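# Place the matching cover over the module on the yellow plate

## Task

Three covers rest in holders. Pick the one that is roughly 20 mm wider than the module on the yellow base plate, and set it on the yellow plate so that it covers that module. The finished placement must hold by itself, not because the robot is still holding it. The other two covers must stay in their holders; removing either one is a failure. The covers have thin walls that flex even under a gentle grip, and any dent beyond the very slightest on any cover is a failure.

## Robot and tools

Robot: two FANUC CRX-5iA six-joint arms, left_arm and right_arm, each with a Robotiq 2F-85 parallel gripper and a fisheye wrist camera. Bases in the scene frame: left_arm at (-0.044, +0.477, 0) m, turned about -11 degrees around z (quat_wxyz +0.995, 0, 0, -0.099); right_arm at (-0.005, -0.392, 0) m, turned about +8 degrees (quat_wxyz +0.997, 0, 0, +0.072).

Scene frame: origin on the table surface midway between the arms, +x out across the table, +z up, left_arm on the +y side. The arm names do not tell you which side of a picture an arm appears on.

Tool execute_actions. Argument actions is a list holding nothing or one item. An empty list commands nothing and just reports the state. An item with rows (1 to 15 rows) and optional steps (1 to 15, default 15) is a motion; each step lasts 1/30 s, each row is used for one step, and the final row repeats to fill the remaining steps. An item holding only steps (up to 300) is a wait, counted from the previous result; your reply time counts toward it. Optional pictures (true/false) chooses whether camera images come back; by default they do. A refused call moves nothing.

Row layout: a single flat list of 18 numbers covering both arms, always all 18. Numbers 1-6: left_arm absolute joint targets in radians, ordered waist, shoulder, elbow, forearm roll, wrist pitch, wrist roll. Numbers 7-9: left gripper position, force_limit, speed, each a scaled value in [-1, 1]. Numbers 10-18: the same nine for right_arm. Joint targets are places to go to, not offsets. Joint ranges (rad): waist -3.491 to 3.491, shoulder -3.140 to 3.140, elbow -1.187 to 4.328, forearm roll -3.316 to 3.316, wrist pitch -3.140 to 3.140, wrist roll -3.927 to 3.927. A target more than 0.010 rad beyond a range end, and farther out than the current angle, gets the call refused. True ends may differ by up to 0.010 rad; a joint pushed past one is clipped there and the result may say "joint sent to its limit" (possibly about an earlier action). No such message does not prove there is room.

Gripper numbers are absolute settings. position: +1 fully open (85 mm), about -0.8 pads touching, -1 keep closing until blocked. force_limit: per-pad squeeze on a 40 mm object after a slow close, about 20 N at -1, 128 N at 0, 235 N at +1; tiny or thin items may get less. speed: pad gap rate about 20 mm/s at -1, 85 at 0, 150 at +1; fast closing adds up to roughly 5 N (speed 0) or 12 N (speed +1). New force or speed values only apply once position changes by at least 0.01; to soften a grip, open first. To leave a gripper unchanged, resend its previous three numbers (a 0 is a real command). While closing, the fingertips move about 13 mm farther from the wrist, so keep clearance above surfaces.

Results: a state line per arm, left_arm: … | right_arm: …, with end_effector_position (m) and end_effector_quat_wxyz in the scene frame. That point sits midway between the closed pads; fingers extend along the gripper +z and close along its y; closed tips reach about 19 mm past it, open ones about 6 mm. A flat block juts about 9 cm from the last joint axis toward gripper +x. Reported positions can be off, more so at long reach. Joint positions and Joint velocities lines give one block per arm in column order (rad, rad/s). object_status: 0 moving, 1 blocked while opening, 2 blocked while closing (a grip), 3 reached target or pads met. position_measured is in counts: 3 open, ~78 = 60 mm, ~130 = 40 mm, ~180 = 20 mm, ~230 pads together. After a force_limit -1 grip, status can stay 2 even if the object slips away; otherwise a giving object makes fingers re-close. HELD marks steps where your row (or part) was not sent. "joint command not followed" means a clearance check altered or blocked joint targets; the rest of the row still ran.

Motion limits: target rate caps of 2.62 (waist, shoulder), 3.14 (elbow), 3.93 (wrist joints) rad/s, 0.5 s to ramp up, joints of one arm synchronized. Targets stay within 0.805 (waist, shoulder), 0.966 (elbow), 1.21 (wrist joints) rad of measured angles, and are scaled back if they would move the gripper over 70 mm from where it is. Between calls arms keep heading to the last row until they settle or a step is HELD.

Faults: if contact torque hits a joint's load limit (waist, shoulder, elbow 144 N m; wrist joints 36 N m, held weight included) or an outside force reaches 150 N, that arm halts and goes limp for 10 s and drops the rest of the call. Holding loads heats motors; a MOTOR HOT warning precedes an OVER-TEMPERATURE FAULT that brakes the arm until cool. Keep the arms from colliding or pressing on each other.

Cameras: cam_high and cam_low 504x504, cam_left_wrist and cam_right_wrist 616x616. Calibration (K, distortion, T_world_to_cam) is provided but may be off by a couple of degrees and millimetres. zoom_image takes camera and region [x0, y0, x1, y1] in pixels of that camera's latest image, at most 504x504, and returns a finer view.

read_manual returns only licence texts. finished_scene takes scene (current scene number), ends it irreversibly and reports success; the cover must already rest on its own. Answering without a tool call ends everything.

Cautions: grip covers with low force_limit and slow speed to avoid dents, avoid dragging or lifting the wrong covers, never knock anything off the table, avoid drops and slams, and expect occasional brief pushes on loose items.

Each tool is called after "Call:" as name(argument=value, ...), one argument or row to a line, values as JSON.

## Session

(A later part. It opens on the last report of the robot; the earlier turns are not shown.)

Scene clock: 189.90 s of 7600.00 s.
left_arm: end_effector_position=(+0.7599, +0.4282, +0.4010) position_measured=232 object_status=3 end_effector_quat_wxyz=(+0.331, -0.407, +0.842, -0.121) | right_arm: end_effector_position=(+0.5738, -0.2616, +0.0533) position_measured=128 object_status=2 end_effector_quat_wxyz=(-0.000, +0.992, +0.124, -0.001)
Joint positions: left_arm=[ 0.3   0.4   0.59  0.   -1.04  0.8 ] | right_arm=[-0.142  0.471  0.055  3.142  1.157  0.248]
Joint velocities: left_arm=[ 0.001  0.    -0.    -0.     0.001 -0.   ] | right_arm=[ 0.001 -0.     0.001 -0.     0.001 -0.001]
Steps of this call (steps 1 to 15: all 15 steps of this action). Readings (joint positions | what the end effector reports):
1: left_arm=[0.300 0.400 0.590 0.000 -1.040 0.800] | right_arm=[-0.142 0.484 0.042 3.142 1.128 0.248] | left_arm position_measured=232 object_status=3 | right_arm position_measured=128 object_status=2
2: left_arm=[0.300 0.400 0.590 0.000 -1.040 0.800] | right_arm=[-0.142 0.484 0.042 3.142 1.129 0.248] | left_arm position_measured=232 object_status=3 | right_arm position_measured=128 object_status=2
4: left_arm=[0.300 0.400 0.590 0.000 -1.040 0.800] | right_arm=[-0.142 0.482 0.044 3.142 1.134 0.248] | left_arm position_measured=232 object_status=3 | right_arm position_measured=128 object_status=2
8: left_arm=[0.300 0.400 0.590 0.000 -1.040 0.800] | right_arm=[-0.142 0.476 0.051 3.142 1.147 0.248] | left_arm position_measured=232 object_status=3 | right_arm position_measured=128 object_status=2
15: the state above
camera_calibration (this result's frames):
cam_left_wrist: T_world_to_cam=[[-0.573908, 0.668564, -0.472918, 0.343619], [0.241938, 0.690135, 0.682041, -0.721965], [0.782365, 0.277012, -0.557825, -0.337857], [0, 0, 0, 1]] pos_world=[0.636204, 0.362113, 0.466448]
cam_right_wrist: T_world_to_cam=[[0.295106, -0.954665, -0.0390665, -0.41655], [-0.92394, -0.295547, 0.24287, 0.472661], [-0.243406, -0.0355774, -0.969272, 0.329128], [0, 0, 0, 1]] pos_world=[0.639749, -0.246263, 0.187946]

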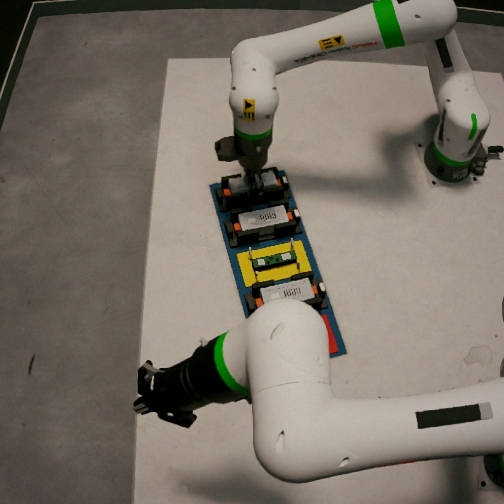

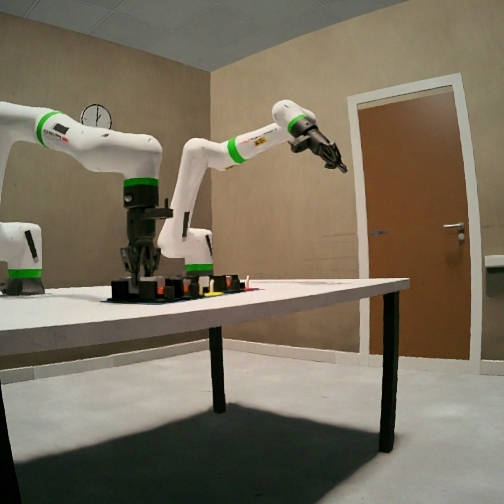

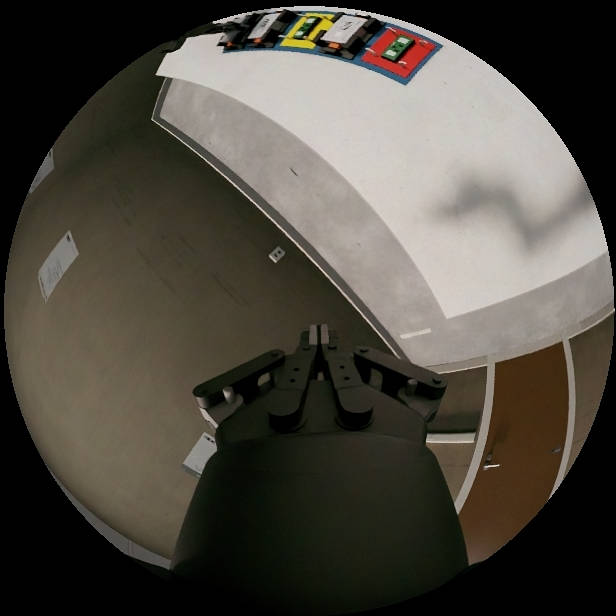

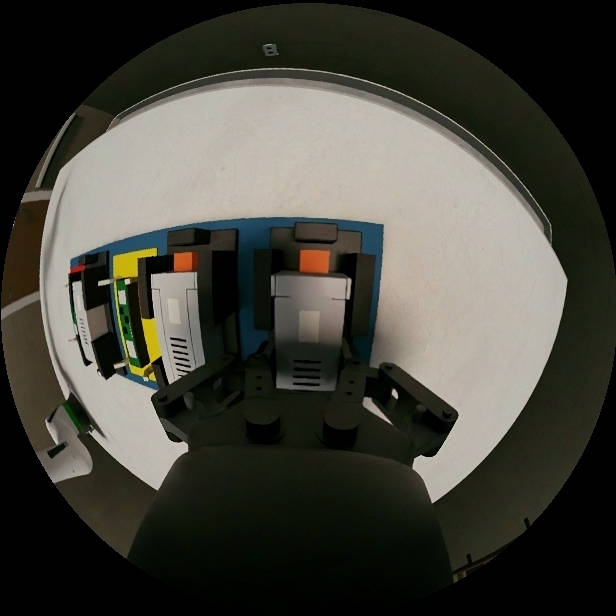

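Call:
execute_actions(
  actions=[
    {"rows":[[0.3,0.4,0.59,0,-1.04,0.8,-0.9,0,1,-0.142,0.468,0.058,3.1416,1.163,0.248,-1,-0.84,-1],[0.3,0.4,0.59,0,-1.04,0.8,-0.9,0,1,-0.142,0.465,0.0615,3.1416,1.1685,0.248,-1,-0.84,-1],[0.3,0.4,0.59,0,-1.04,0.8,-0.9,0,1,-0.142,0.462,0.065,3.1416,1.174,0.248,-1,-0.84,-1],[0.3,0.4,0.59,0,-1.04,0.8,-0.9,0,1,-0.142,0.459,0.069,3.1416,1.180,0.248,-1,-0.84,-1],[0.3,0.4,0.59,0,-1.04,0.8,-0.9,0,1,-0.142,0.4565,0.072,3.1416,1.187,0.248,-1,-0.84,-1],[0.3,0.4,0.59,0,-1.04,0.8,-0.9,0,1,-0.142,0.454,0.076,3.1416,1.193,0.248,-1,-0.84,-1],[0.3,0.4,0.59,0,-1.04,0.8,-0.9,0,1,-0.142,0.451,0.08,3.1416,1.2,0.248,-1,-0.84,-1],[0.3,0.4,0.59,0,-1.04,0.8,-0.9,0,1,-0.142,0.4485,0.0835,3.1416,1.206,0.248,-1,-0.84,-1],[0.3,0.4,0.59,0,-1.04,0.8,-0.9,0,1,-0.142,0.446,0.087,3.1416,1.212,0.248,-1,-0.84,-1]],"steps":13},
  ],
)

Scene clock: 191.57 s of 7600.00 s.
left_arm: end_effector_position=(+0.7599, +0.4282, +0.4010) position_measured=232 object_status=3 end_effector_quat_wxyz=(+0.331, -0.407, +0.842, -0.121) | right_arm: end_effector_position=(+0.5745, -0.2615, +0.0805) position_measured=128 object_status=2 end_effector_quat_wxyz=(-0.000, +0.992, +0.124, -0.000)
Joint positions: left_arm=[ 0.3   0.4   0.59  0.   -1.04  0.8 ] | right_arm=[-0.142  0.446  0.087  3.141  1.212  0.248]
Joint velocities: left_arm=[-0.001  0.    -0.001  0.002  0.002 -0.   ] | right_arm=[ 0.    -0.     0.004 -0.001  0.008  0.002]
Steps of this call (steps 1 to 15: the robot went on to your last target; steps 16 to 37: nothing new was sent; steps 38 to 50: all 13 steps of this action). Readings (joint positions | what the end effector reports):
38: left_arm=[0.300 0.400 0.590 0.000 -1.040 0.800] | right_arm=[-0.142 0.471 0.055 3.142 1.158 0.248] | left_arm position_measured=232 object_status=3 | right_arm position_measured=128 object_status=2
39: left_arm=[0.300 0.400 0.590 0.000 -1.040 0.800] | right_arm=[-0.142 0.469 0.057 3.142 1.161 0.248] | left_arm position_measured=232 object_status=3 | right_arm position_measured=128 object_status=2
41: left_arm=[0.300 0.400 0.590 0.000 -1.040 0.800] | right_arm=[-0.142 0.464 0.063 3.142 1.170 0.248] | left_arm position_measured=232 object_status=3 | right_arm position_measured=128 object_status=2
45: left_arm=[0.300 0.400 0.590 0.000 -1.040 0.800] | right_arm=[-0.142 0.453 0.077 3.141 1.194 0.248] | left_arm position_measured=232 object_status=3 | right_arm position_measured=128 object_status=2
50: the state above
camera_calibration (this result's frames):
cam_left_wrist: T_world_to_cam=[[-0.573908, 0.668564, -0.472918, 0.343619], [0.241938, 0.690135, 0.682041, -0.721965], [0.782365, 0.277012, -0.557825, -0.337857], [0, 0, 0, 1]] pos_world=[0.636204, 0.362113, 0.466448]
cam_right_wrist: T_world_to_cam=[[0.295105, -0.954682, -0.0386658, -0.415666], [-0.924466, -0.295521, 0.240892, 0.467206], [-0.241402, -0.0353432, -0.969781, 0.3546], [0, 0, 0, 1]] pos_world=[0.640183, -0.246227, 0.215266]

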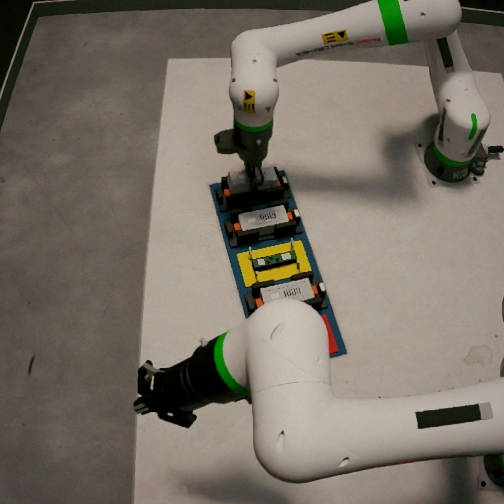

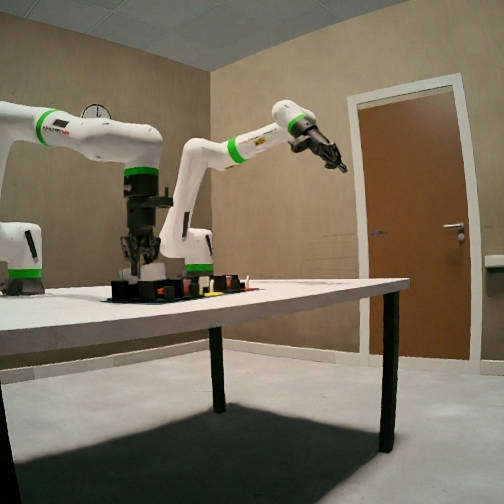

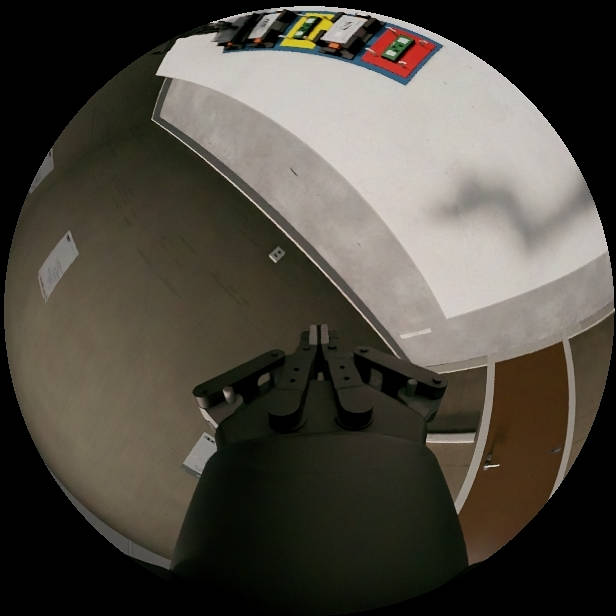

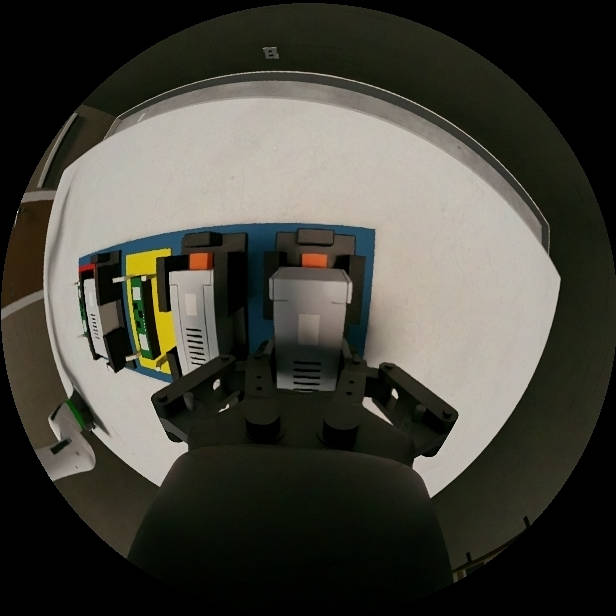

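Call:
execute_actions(
  actions=[
    {"rows":[[0.3,0.4,0.59,0,-1.04,0.8,-0.9,0,1,-0.142,0.436,0.102,3.1416,1.237,0.248,-1,-0.84,-1],[0.3,0.4,0.59,0,-1.04,0.8,-0.9,0,1,-0.142,0.436,0.102,3.1416,1.237,0.248,-1,-0.84,-1],[0.3,0.4,0.59,0,-1.04,0.8,-0.9,0,1,-0.142,0.436,0.102,3.1416,1.237,0.248,-1,-0.84,-1],[0.3,0.4,0.59,0,-1.04,0.8,-0.9,0,1,-0.142,0.4157,0.1405,3.1416,1.2956,0.248,-1,-0.84,-1],[0.3,0.4,0.59,0,-1.04,0.8,-0.9,0,1,-0.142,0.4157,0.1405,3.1416,1.2956,0.248,-1,-0.84,-1],[0.3,0.4,0.59,0,-1.04,0.8,-0.9,0,1,-0.142,0.4157,0.1405,3.1416,1.2956,0.248,-1,-0.84,-1],[0.3,0.4,0.59,0,-1.04,0.8,-0.9,0,1,-0.142,0.407,0.175,3.1416,1.339,0.248,-1,-0.84,-1]],"steps":15},
  ],
  pictures=false,
)

Call:
execute_actions(
  actions=[
    {"rows":[[0.3,0.4,0.59,0,-1.04,0.8,-0.9,0,1,-0.02,0.42,0.21,3.1416,1.36,0.126,-1,-0.84,-1],[0.3,0.4,0.59,0,-1.04,0.8,-0.9,0,1,-0.02,0.42,0.21,3.1416,1.36,0.126,-1,-0.84,-1],[0.3,0.4,0.59,0,-1.04,0.8,-0.9,0,1,-0.02,0.42,0.21,3.1416,1.36,0.126,-1,-0.84,-1],[0.3,0.4,0.59,0,-1.04,0.8,-0.9,0,1,0.1,0.445,0.245,3.1416,1.371,0.006,-1,-0.84,-1],[0.3,0.4,0.59,0,-1.04,0.8,-0.9,0,1,0.1,0.445,0.245,3.1416,1.371,0.006,-1,-0.84,-1],[0.3,0.4,0.59,0,-1.04,0.8,-0.9,0,1,0.1,0.445,0.245,3.1416,1.371,0.006,-1,-0.84,-1],[0.3,0.4,0.59,0,-1.04,0.8,-0.9,0,1,0.2245,0.4856,0.2875,3.1416,1.373,-0.1185,-1,-0.84,-1]],"steps":15},
  ],
  pictures=false,
)

Call:
execute_actions(
  actions=[
    {"steps":10},
  ],
)

Scene clock: 195.60 s of 7600.00 s.
left_arm: end_effector_position=(+0.7599, +0.4282, +0.4010) position_measured=232 object_status=3 end_effector_quat_wxyz=(+0.331, -0.407, +0.842, -0.121) | right_arm: end_effector_position=(+0.5758, -0.2615, +0.1395) position_measured=128 object_status=2 end_effector_quat_wxyz=(-0.000, +0.992, +0.124, -0.000)
Joint positions: left_arm=[ 0.3   0.4   0.59  0.   -1.04  0.8 ] | right_arm=[-0.142  0.407  0.175  3.142  1.339  0.248]
Joint velocities: left_arm=[-0.     0.001  0.001  0.     0.001 -0.   ] | right_arm=[ 0.001 -0.     0.002  0.002  0.001  0.001]
Steps of this call (steps 1 to 15: the robot went on to your last target; steps 16 to 90: nothing new was sent; then 0.53 s passed at rest; steps 91 to 105: all 15 steps of this action). Readings (joint positions | what the end effector reports):
91: left_arm=[0.300 0.400 0.590 0.000 -1.040 0.800] | right_arm=[-0.142 0.446 0.088 3.142 1.213 0.248] | left_arm position_measured=232 object_status=3 | right_arm position_measured=128 object_status=2
92: left_arm=[0.300 0.400 0.590 0.000 -1.040 0.800] | right_arm=[-0.142 0.443 0.091 3.142 1.220 0.248] | left_arm position_measured=232 object_status=3 | right_arm position_measured=128 object_status=2
94: left_arm=[0.300 0.400 0.590 0.000 -1.040 0.800] | right_arm=[-0.142 0.436 0.102 3.142 1.236 0.248] | left_arm position_measured=232 object_status=3 | right_arm position_measured=128 object_status=2
98: left_arm=[0.300 0.400 0.590 0.000 -1.040 0.800] | right_arm=[-0.142 0.416 0.146 3.142 1.301 0.248] | left_arm position_measured=232 object_status=3 | right_arm position_measured=128 object_status=2
105: the state above

Scene clock: 196.10 s of 7600.00 s.
left_arm: end_effector_position=(+0.7599, +0.4282, +0.4010) position_measured=232 object_status=3 end_effector_quat_wxyz=(+0.331, -0.407, +0.842, -0.121) | right_arm: end_effector_position=(+0.5341, -0.0836, +0.1408) position_measured=128 object_status=2 end_effector_quat_wxyz=(+0.000, +0.992, +0.125, -0.000)
Joint positions: left_arm=[ 0.3   0.4   0.59  0.   -1.04  0.8 ] | right_arm=[ 0.166  0.471  0.269  3.142  1.369 -0.06 ]
Joint velocities: left_arm=[ 0.     0.     0.     0.001 -0.001  0.   ] | right_arm=[ 0.686  0.168  0.214 -0.001  0.045 -0.675]
Steps of this call (steps 1 to 15: all 15 steps of this action). Readings (joint positions | what the end effector reports):
1: left_arm=[0.300 0.400 0.590 0.000 -1.040 0.800] | right_arm=[-0.142 0.407 0.175 3.142 1.339 0.248] | left_arm position_measured=232 object_status=3 | right_arm position_measured=128 object_status=2
2: left_arm=[0.300 0.400 0.590 0.000 -1.040 0.800] | right_arm=[-0.137 0.408 0.177 3.142 1.340 0.243] | left_arm position_measured=232 object_status=3 | right_arm position_measured=128 object_status=2
4: left_arm=[0.300 0.400 0.590 0.000 -1.040 0.800] | right_arm=[-0.111 0.412 0.184 3.142 1.345 0.216] | left_arm position_measured=232 object_status=3 | right_arm position_measured=128 object_status=2
8: left_arm=[0.300 0.400 0.590 0.000 -1.040 0.800] | right_arm=[-0.009 0.428 0.214 3.142 1.357 0.116] | left_arm position_measured=232 object_status=3 | right_arm position_measured=128 object_status=2
15: the state above

Scene clock: 196.43 s of 7600.00 s.
left_arm: end_effector_position=(+0.7599, +0.4282, +0.4010) position_measured=232 object_status=3 end_effector_quat_wxyz=(+0.331, -0.407, +0.842, -0.121) | right_arm: end_effector_position=(+0.5205, -0.0508, +0.1398) position_measured=128 object_status=2 end_effector_quat_wxyz=(+0.000, +0.992, +0.124, -0.000)
Joint positions: left_arm=[ 0.3   0.4   0.59  0.   -1.04  0.8 ] | right_arm=[ 0.224  0.486  0.287  3.142  1.373 -0.118]
Joint velocities: left_arm=[ 0.001  0.001 -0.    -0.001  0.001  0.   ] | right_arm=[-0.     0.    -0.    -0.     0.    -0.002]
Steps of this call (steps 1 to 10: the robot went on to your last target). Readings (joint positions | what the end effector reports):
1: left_arm=[0.300 0.400 0.590 0.000 -1.040 0.800] | right_arm=[0.188 0.477 0.276 3.142 1.371 -0.081] | left_arm position_measured=232 object_status=3 | right_arm position_measured=128 object_status=2
2: left_arm=[0.300 0.400 0.590 0.000 -1.040 0.800] | right_arm=[0.205 0.481 0.281 3.142 1.372 -0.098] | left_arm position_measured=232 object_status=3 | right_arm position_measured=128 object_status=2
4: left_arm=[0.300 0.400 0.590 0.000 -1.040 0.800] | right_arm=[0.223 0.485 0.287 3.142 1.373 -0.116] | left_arm position_measured=232 object_status=3 | right_arm position_measured=128 object_status=2
8: left_arm=[0.300 0.400 0.590 0.000 -1.040 0.800] | right_arm=[0.224 0.486 0.287 3.142 1.373 -0.118] | left_arm position_measured=232 object_status=3 | right_arm position_measured=128 object_status=2
10: the state above
camera_calibration (this result's frames):
cam_left_wrist: T_world_to_cam=[[-0.573908, 0.668564, -0.472918, 0.343619], [0.241938, 0.690135, 0.682041, -0.721965], [0.782365, 0.277012, -0.557825, -0.337857], [0, 0, 0, 1]] pos_world=[0.636204, 0.362113, 0.466448]
cam_right_wrist: T_world_to_cam=[[0.294958, -0.954736, -0.0384604, -0.196198], [-0.924504, -0.295326, 0.240985, 0.465266], [-0.241436, -0.0355239, -0.969766, 0.406528], [0, 0, 0, 1]] pos_world=[0.586161, -0.0354702, 0.274569]

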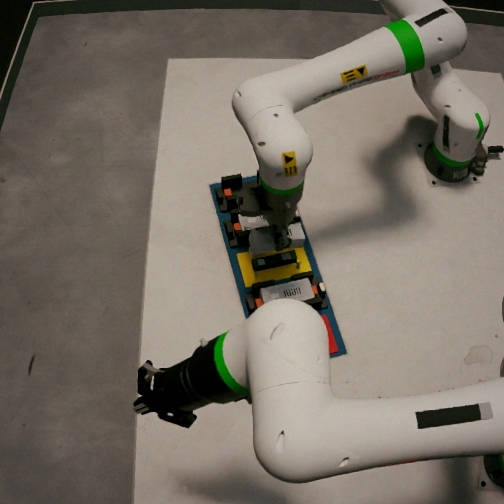

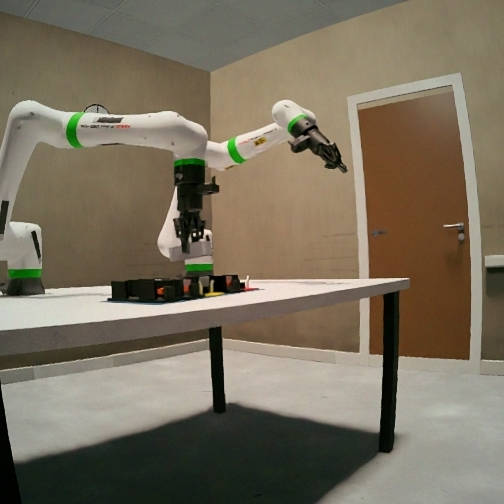

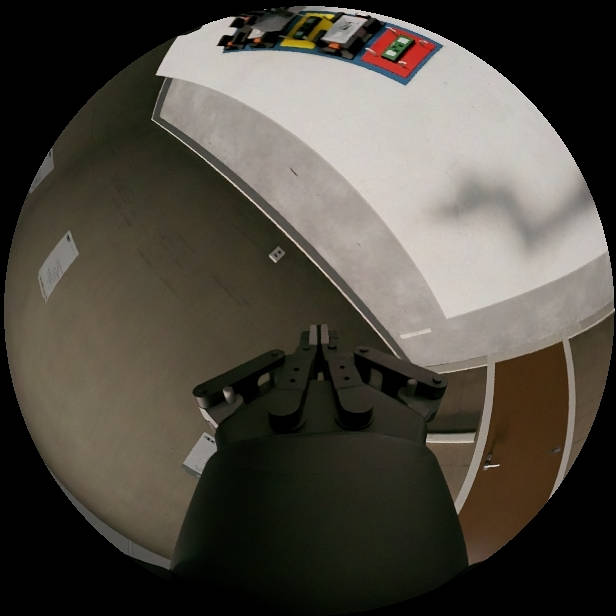

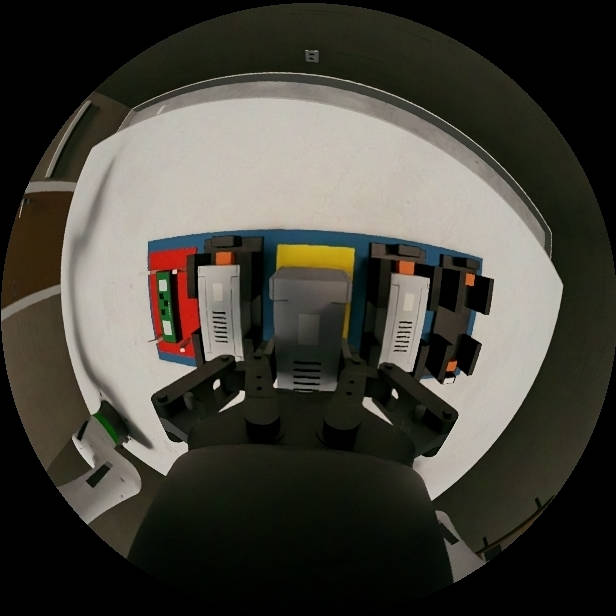

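Call:
execute_actions(
  actions=[
    {"rows":[[0.3,0.4,0.59,0,-1.04,0.8,-0.9,0,1,0.2245,0.5043,0.243,3.1416,1.3096,-0.1185,-1,-0.84,-1]],"steps":12},
  ],
)

Call:
zoom_image(
  camera="cam_right_wrist",
  region=[230,200,400,400],
)

Call:
zoom_image(
  camera="cam_low",
  region=[140,210,260,310],
)

Call:
zoom_image(
  camera="cam_high",
  region=[220,190,340,300],
)

Scene clock: 198.27 s of 7600.00 s.
left_arm: end_effector_position=(+0.7599, +0.4282, +0.4010) position_measured=232 object_status=3 end_effector_quat_wxyz=(+0.331, -0.407, +0.842, -0.121) | right_arm: end_effector_position=(+0.5210, -0.0504, +0.1096) position_measured=128 object_status=2 end_effector_quat_wxyz=(+0.000, +0.992, +0.124, -0.000)
Joint positions: left_arm=[ 0.3   0.4   0.59  0.   -1.04  0.8 ] | right_arm=[ 0.225  0.504  0.243  3.142  1.31  -0.119]
Joint velocities: left_arm=[-0.    -0.    -0.001  0.001  0.001  0.   ] | right_arm=[-0.    -0.001 -0.    -0.001 -0.001 -0.001]
Steps of this call (steps 1 to 30: the robot went on to your last target; steps 31 to 43: nothing new was sent; steps 44 to 55: all 12 steps of this action). Readings (joint positions | what the end effector reports):
44: left_arm=[0.300 0.400 0.590 0.000 -1.040 0.800] | right_arm=[0.224 0.486 0.287 3.142 1.373 -0.119] | left_arm position_measured=232 object_status=3 | right_arm position_measured=128 object_status=2
45: left_arm=[0.300 0.400 0.590 0.000 -1.040 0.800] | right_arm=[0.224 0.487 0.283 3.142 1.365 -0.119] | left_arm position_measured=232 object_status=3 | right_arm position_measured=128 object_status=2
47: left_arm=[0.300 0.400 0.590 0.000 -1.040 0.800] | right_arm=[0.225 0.498 0.258 3.142 1.331 -0.118] | left_arm position_measured=232 object_status=3 | right_arm position_measured=128 object_status=2
51: left_arm=[0.300 0.400 0.590 0.000 -1.040 0.800] | right_arm=[0.225 0.505 0.243 3.142 1.310 -0.119] | left_arm position_measured=232 object_status=3 | right_arm position_measured=128 object_status=2
55: the state above
camera_calibration (this result's frames):
cam_left_wrist: T_world_to_cam=[[-0.573908, 0.668564, -0.472918, 0.343619], [0.241938, 0.690135, 0.682041, -0.721965], [0.782365, 0.277012, -0.557825, -0.337857], [0, 0, 0, 1]] pos_world=[0.636204, 0.362113, 0.466448]
cam_right_wrist: T_world_to_cam=[[0.295182, -0.95467, -0.0383795, -0.197321], [-0.924439, -0.295523, 0.240993, 0.473075], [-0.241411, -0.0356572, -0.969768, 0.377312], [0, 0, 0, 1]] pos_world=[0.586662, -0.035118, 0.244325]

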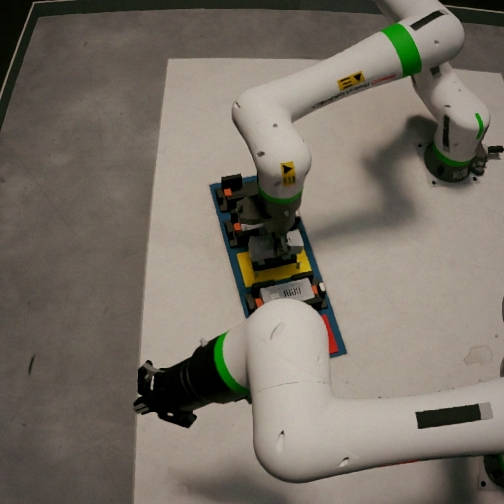

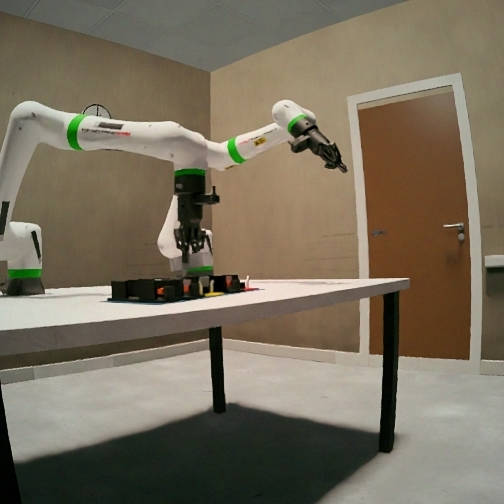

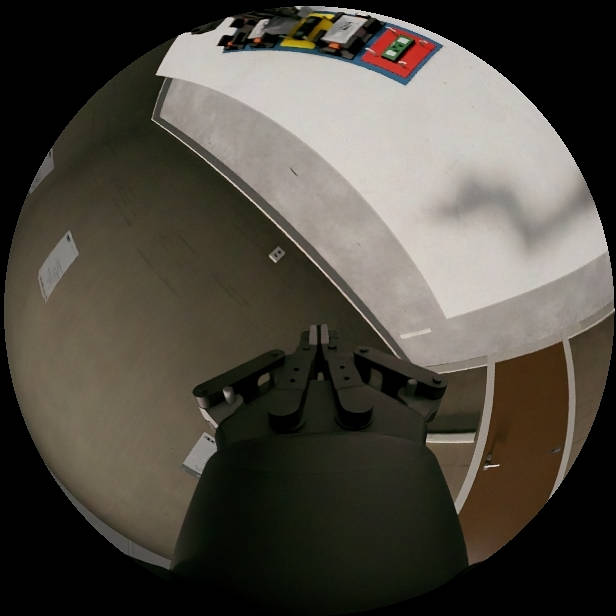

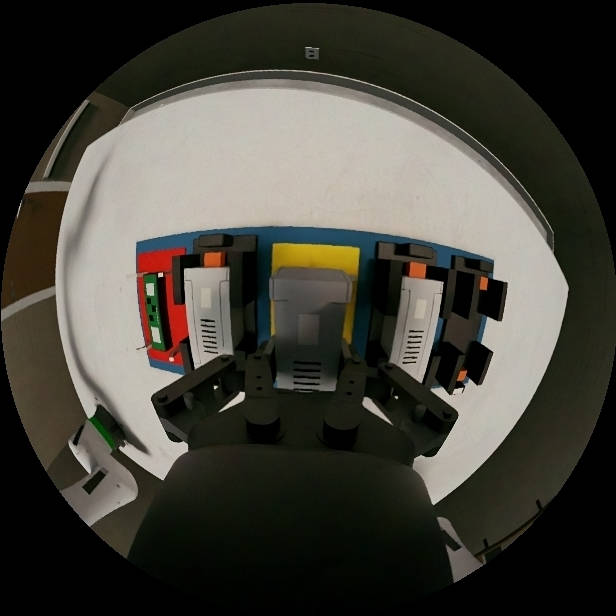

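Region (230, 200, 400, 400) of cam_right_wrist's 616x616 image, scaled by 2.520, with more detail than that image has; it fills the left 428 columns of this view, and the rest is white.

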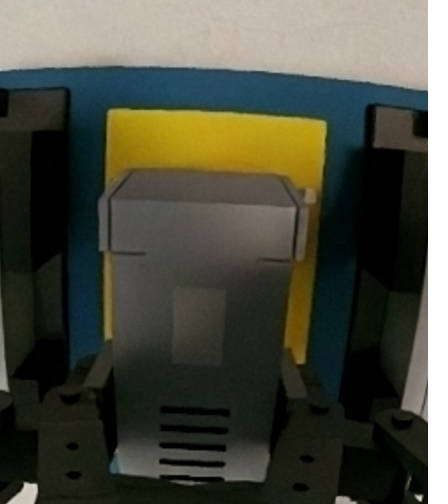

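Region (140, 210, 260, 310) of cam_low's 504x504 image, scaled by 4.200, with more detail than that image has.

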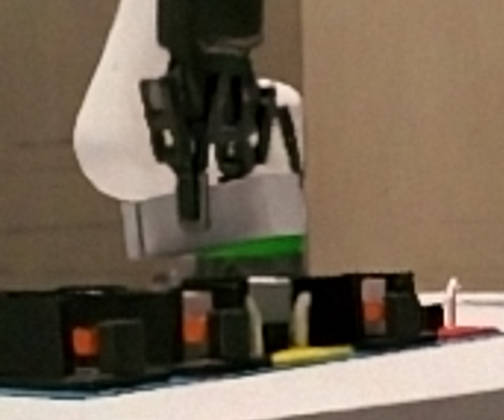

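Region (220, 190, 340, 300) of cam_high's 504x504 image, scaled by 4.200, with more detail than that image has; it fills the top 462 rows of this view, and the rest is white.

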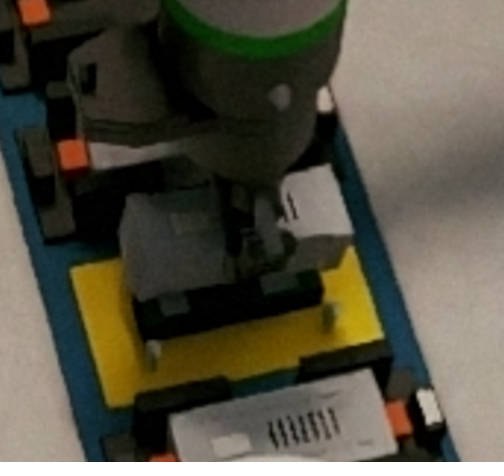

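Call:
execute_actions(
  actions=[
    {"rows":[[0.3,0.4,0.59,0,-1.04,0.8,-0.9,0,1,0.2212,0.5043,0.243,3.1416,1.3096,-0.1152,-1,-0.84,-1],[0.3,0.4,0.59,0,-1.04,0.8,-0.9,0,1,0.2212,0.5043,0.243,3.1416,1.3096,-0.1152,-1,-0.84,-1],[0.3,0.4,0.59,0,-1.04,0.8,-0.9,0,1,0.2212,0.5105,0.228,3.1416,1.2885,-0.1152,-1,-0.84,-1],[0.3,0.4,0.59,0,-1.04,0.8,-0.9,0,1,0.2212,0.5105,0.228,3.1416,1.2885,-0.1152,-1,-0.84,-1],[0.3,0.4,0.59,0,-1.04,0.8,-0.9,0,1,0.2212,0.5168,0.2134,3.1416,1.2674,-0.1152,-1,-0.84,-1],[0.3,0.4,0.59,0,-1.04,0.8,-0.9,0,1,0.2212,0.5168,0.2134,3.1416,1.2674,-0.1152,-1,-0.84,-1],[0.3,0.4,0.59,0,-1.04,0.8,-0.9,0,1,0.2212,0.523,0.204,3.1416,1.252,-0.1152,-1,-0.84,-1],[0.3,0.4,0.59,0,-1.04,0.8,-0.9,0,1,0.2212,0.523,0.204,3.1416,1.252,-0.1152,-1,-0.84,-1],[0.3,0.4,0.59,0,-1.04,0.8,-0.9,0,1,0.2212,0.529,0.195,3.1416,1.2367,-0.1152,-1,-0.84,-1]],"steps":15},
  ],
)

Call:
zoom_image(
  camera="cam_right_wrist",
  region=[230,200,400,400],
)

Call:
zoom_image(
  camera="cam_low",
  region=[140,210,260,310],
)

Call:
zoom_image(
  camera="cam_high",
  region=[220,190,340,300],
)

Scene clock: 201.37 s of 7600.00 s.
left_arm: end_effector_position=(+0.7599, +0.4282, +0.4010) position_measured=232 object_status=3 end_effector_quat_wxyz=(+0.331, -0.407, +0.842, -0.121) | right_arm: end_effector_position=(+0.5219, -0.0523, +0.0749) position_measured=128 object_status=2 end_effector_quat_wxyz=(+0.000, +0.992, +0.124, +0.000)
Joint positions: left_arm=[ 0.3   0.4   0.59  0.   -1.04  0.8 ] | right_arm=[ 0.221  0.529  0.195  3.142  1.237 -0.115]
Joint velocities: left_arm=[ 0.001 -0.    -0.001  0.001 -0.001 -0.   ] | right_arm=[-0.    -0.    -0.002 -0.    -0.003  0.   ]
Steps of this call (steps 1 to 15: the robot went on to your last target; steps 16 to 78: nothing new was sent; steps 79 to 93: all 15 steps of this action). Readings (joint positions | what the end effector reports):
79: left_arm=[0.300 0.400 0.590 0.000 -1.040 0.800] | right_arm=[0.224 0.504 0.243 3.142 1.310 -0.119] | left_arm position_measured=232 object_status=3 | right_arm position_measured=128 object_status=2
80: left_arm=[0.300 0.400 0.590 0.000 -1.040 0.800] | right_arm=[0.223 0.504 0.243 3.142 1.310 -0.118] | left_arm position_measured=232 object_status=3 | right_arm position_measured=128 object_status=2
82: left_arm=[0.300 0.400 0.590 0.000 -1.040 0.800] | right_arm=[0.222 0.506 0.238 3.141 1.302 -0.116] | left_arm position_measured=232 object_status=3 | right_arm position_measured=128 object_status=2
86: left_arm=[0.300 0.400 0.590 0.000 -1.040 0.800] | right_arm=[0.221 0.518 0.212 3.141 1.264 -0.115] | left_arm position_measured=232 object_status=3 | right_arm position_measured=128 object_status=2
93: the state above
camera_calibration (this result's frames):
cam_left_wrist: T_world_to_cam=[[-0.573908, 0.668564, -0.472918, 0.343619], [0.241938, 0.690135, 0.682041, -0.721965], [0.782365, 0.277012, -0.557825, -0.337857], [0, 0, 0, 1]] pos_world=[0.636204, 0.362113, 0.466448]
cam_right_wrist: T_world_to_cam=[[0.295197, -0.954664, -0.0384124, -0.200663], [-0.924555, -0.295564, 0.240501, 0.481796], [-0.240951, -0.0354808, -0.969889, 0.343634], [0, 0, 0, 1]] pos_world=[0.587481, -0.0369719, 0.209706]

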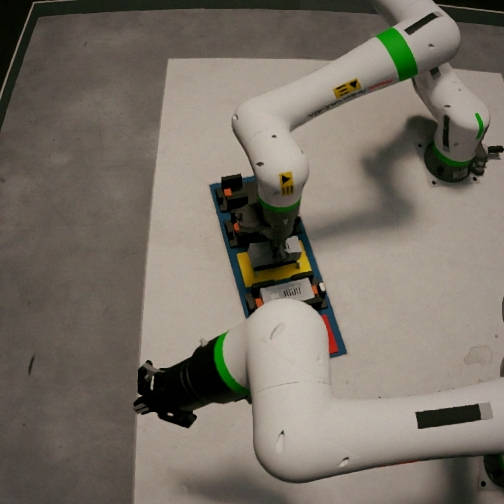

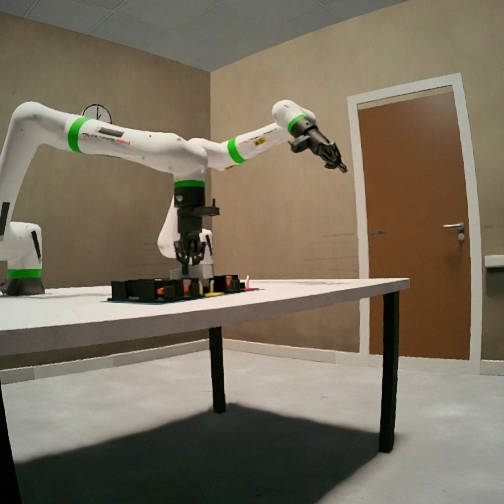

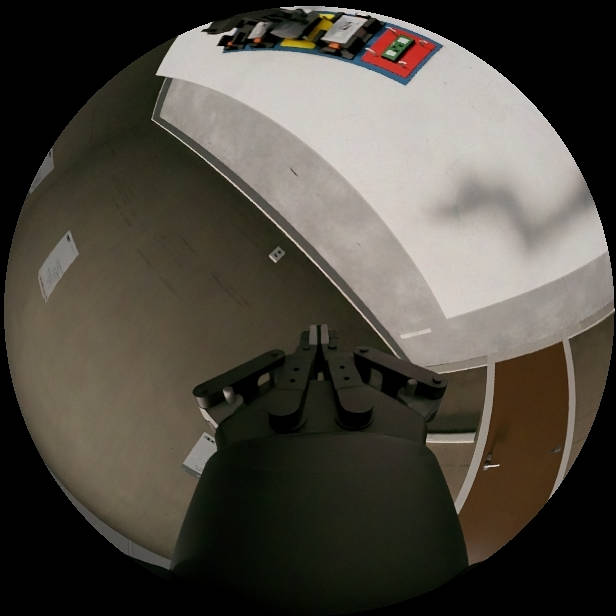

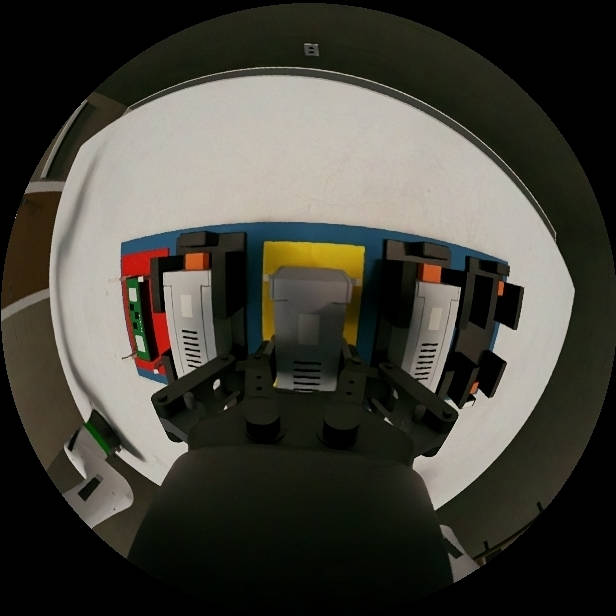

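Region (230, 200, 400, 400) of cam_right_wrist's 616x616 image, scaled by 2.520, with more detail than that image has; it fills the left 428 columns of this view, and the rest is white.

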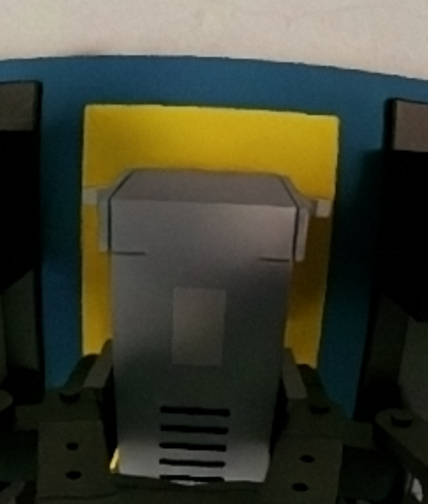

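Region (140, 210, 260, 310) of cam_low's 504x504 image, scaled by 4.200, with more detail than that image has.

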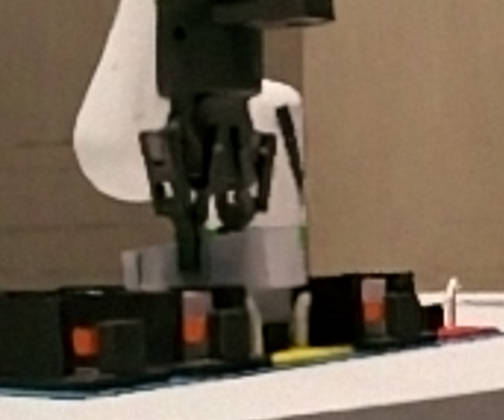

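Region (220, 190, 340, 300) of cam_high's 504x504 image, scaled by 4.200, with more detail than that image has; it fills the top 462 rows of this view, and the rest is white.

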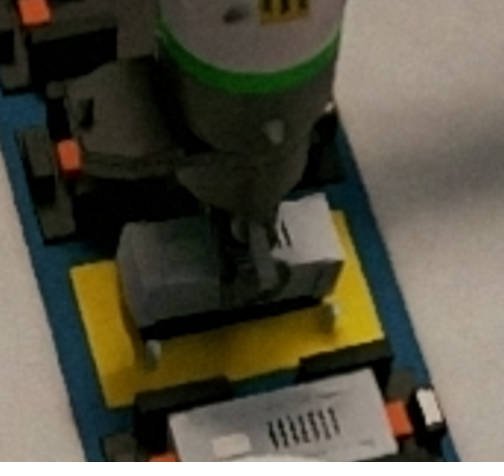

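Call:
execute_actions(
  actions=[
    {"rows":[[0.3,0.4,0.59,0,-1.04,0.8,-0.9,0,1,0.2212,0.533,0.189,3.1416,1.2265,-0.1152,-1,-0.84,-1],[0.3,0.4,0.59,0,-1.04,0.8,-0.9,0,1,0.2212,0.533,0.189,3.1416,1.2265,-0.1152,-1,-0.84,-1],[0.3,0.4,0.59,0,-1.04,0.8,-0.9,0,1,0.2212,0.533,0.189,3.1416,1.2265,-0.1152,-1,-0.84,-1],[0.3,0.4,0.59,0,-1.04,0.8,-0.9,0,1,0.2212,0.537,0.183,3.1416,1.2165,-0.1152,-1,-0.84,-1],[0.3,0.4,0.59,0,-1.04,0.8,-0.9,0,1,0.2212,0.537,0.183,3.1416,1.2165,-0.1152,-1,-0.84,-1],[0.3,0.4,0.59,0,-1.04,0.8,-0.9,0,1,0.2212,0.537,0.183,3.1416,1.2165,-0.1152,-1,-0.84,-1],[0.3,0.4,0.59,0,-1.04,0.8,-0.9,0,1,0.2212,0.5413,0.1765,3.1416,1.206,-0.1152,-1,-0.84,-1],[0.3,0.4,0.59,0,-1.04,0.8,-0.9,0,1,0.2212,0.5413,0.1765,3.1416,1.206,-0.1152,-1,-0.84,-1],[0.3,0.4,0.59,0,-1.04,0.8,-0.9,0,1,0.2212,0.5413,0.1765,3.1416,1.206,-0.1152,-1,-0.84,-1],[0.3,0.4,0.59,0,-1.04,0.8,-0.9,0,1,0.2212,0.5455,0.1705,3.1416,1.1958,-0.1152,-1,-0.84,-1]],"steps":15},
  ],
)

Call:
zoom_image(
  camera="cam_right_wrist",
  region=[230,200,400,400],
)

Call:
zoom_image(
  camera="cam_low",
  region=[140,210,260,310],
)

Call:
zoom_image(
  camera="cam_high",
  region=[220,190,340,300],
)

Scene clock: 203.97 s of 7600.00 s.
left_arm: end_effector_position=(+0.7599, +0.4282, +0.4010) position_measured=232 object_status=3 end_effector_quat_wxyz=(+0.331, -0.407, +0.842, -0.121) | right_arm: end_effector_position=(+0.5215, -0.0524, +0.0549) position_measured=128 object_status=2 end_effector_quat_wxyz=(-0.000, +0.992, +0.124, +0.000)
Joint positions: left_arm=[ 0.3   0.4   0.59  0.   -1.04  0.8 ] | right_arm=[ 0.221  0.545  0.171  3.142  1.196 -0.115]
Joint velocities: left_arm=[ 0.001  0.     0.    -0.    -0.001 -0.   ] | right_arm=[ 0.     0.    -0.002 -0.001 -0.003  0.001]
Steps of this call (steps 1 to 15: the robot went on to your last target; steps 16 to 63: nothing new was sent; steps 64 to 78: all 15 steps of this action). Readings (joint positions | what the end effector reports):
64: left_arm=[0.300 0.400 0.590 0.000 -1.040 0.800] | right_arm=[0.221 0.529 0.195 3.142 1.236 -0.115] | left_arm position_measured=232 object_status=3 | right_arm position_measured=128 object_status=2
65: left_arm=[0.300 0.400 0.590 0.000 -1.040 0.800] | right_arm=[0.221 0.531 0.192 3.141 1.231 -0.115] | left_arm position_measured=232 object_status=3 | right_arm position_measured=128 object_status=2
67: left_arm=[0.300 0.400 0.590 0.000 -1.040 0.800] | right_arm=[0.221 0.533 0.189 3.141 1.226 -0.115] | left_arm position_measured=232 object_status=3 | right_arm position_measured=128 object_status=2
71: left_arm=[0.300 0.400 0.590 0.000 -1.040 0.800] | right_arm=[0.221 0.539 0.180 3.141 1.212 -0.115] | left_arm position_measured=232 object_status=3 | right_arm position_measured=128 object_status=2
78: the state above
camera_calibration (this result's frames):
cam_left_wrist: T_world_to_cam=[[-0.573908, 0.668564, -0.472918, 0.343619], [0.241938, 0.690135, 0.682041, -0.721965], [0.782365, 0.277012, -0.557825, -0.337857], [0, 0, 0, 1]] pos_world=[0.636204, 0.362113, 0.466448]
cam_right_wrist: T_world_to_cam=[[0.295153, -0.954675, -0.0384777, -0.201415], [-0.924511, -0.295529, 0.240711, 0.486241], [-0.241172, -0.0354735, -0.969834, 0.324232], [0, 0, 0, 1]] pos_world=[0.587179, -0.037086, 0.189657]

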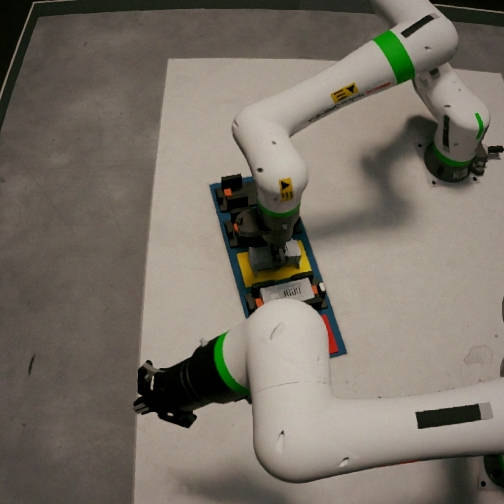

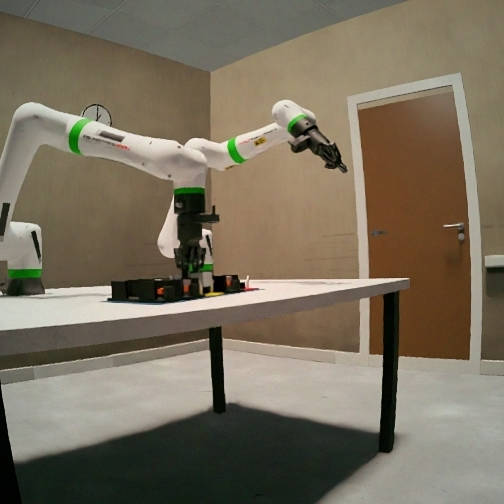

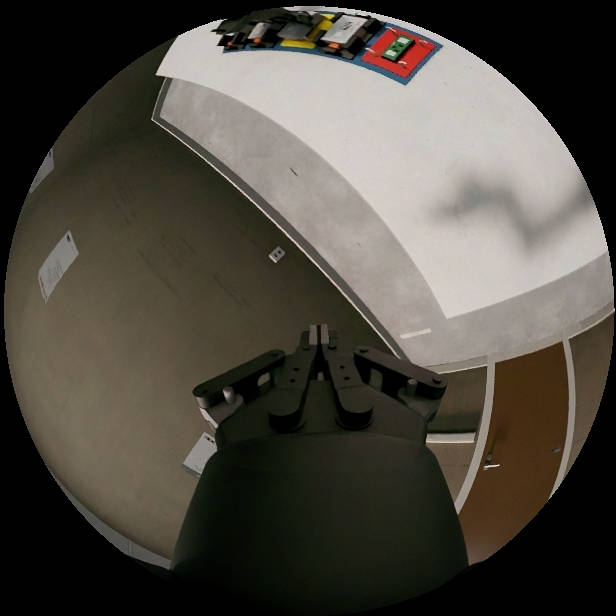

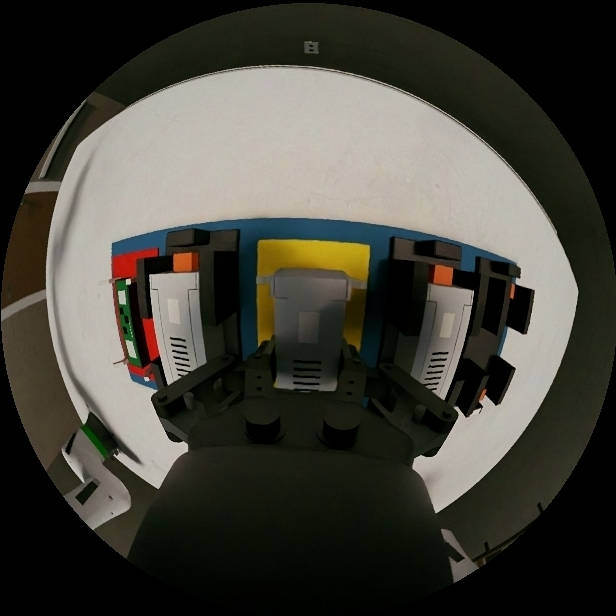

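Region (230, 200, 400, 400) of cam_right_wrist's 616x616 image, scaled by 2.520, with more detail than that image has; it fills the left 428 columns of this view, and the rest is white.

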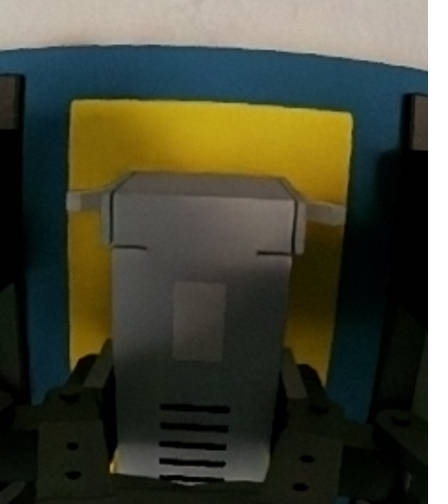

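Region (140, 210, 260, 310) of cam_low's 504x504 image, scaled by 4.200, with more detail than that image has.

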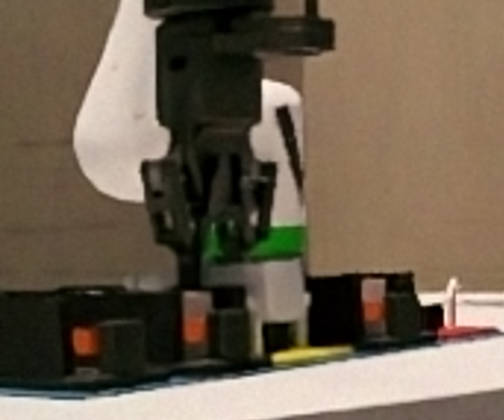

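Region (220, 190, 340, 300) of cam_high's 504x504 image, scaled by 4.200, with more detail than that image has; it fills the top 462 rows of this view, and the rest is white.

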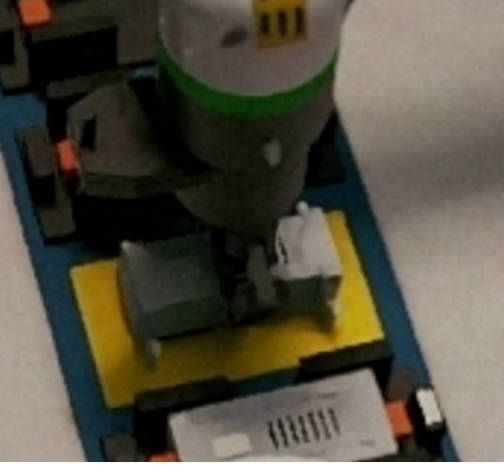

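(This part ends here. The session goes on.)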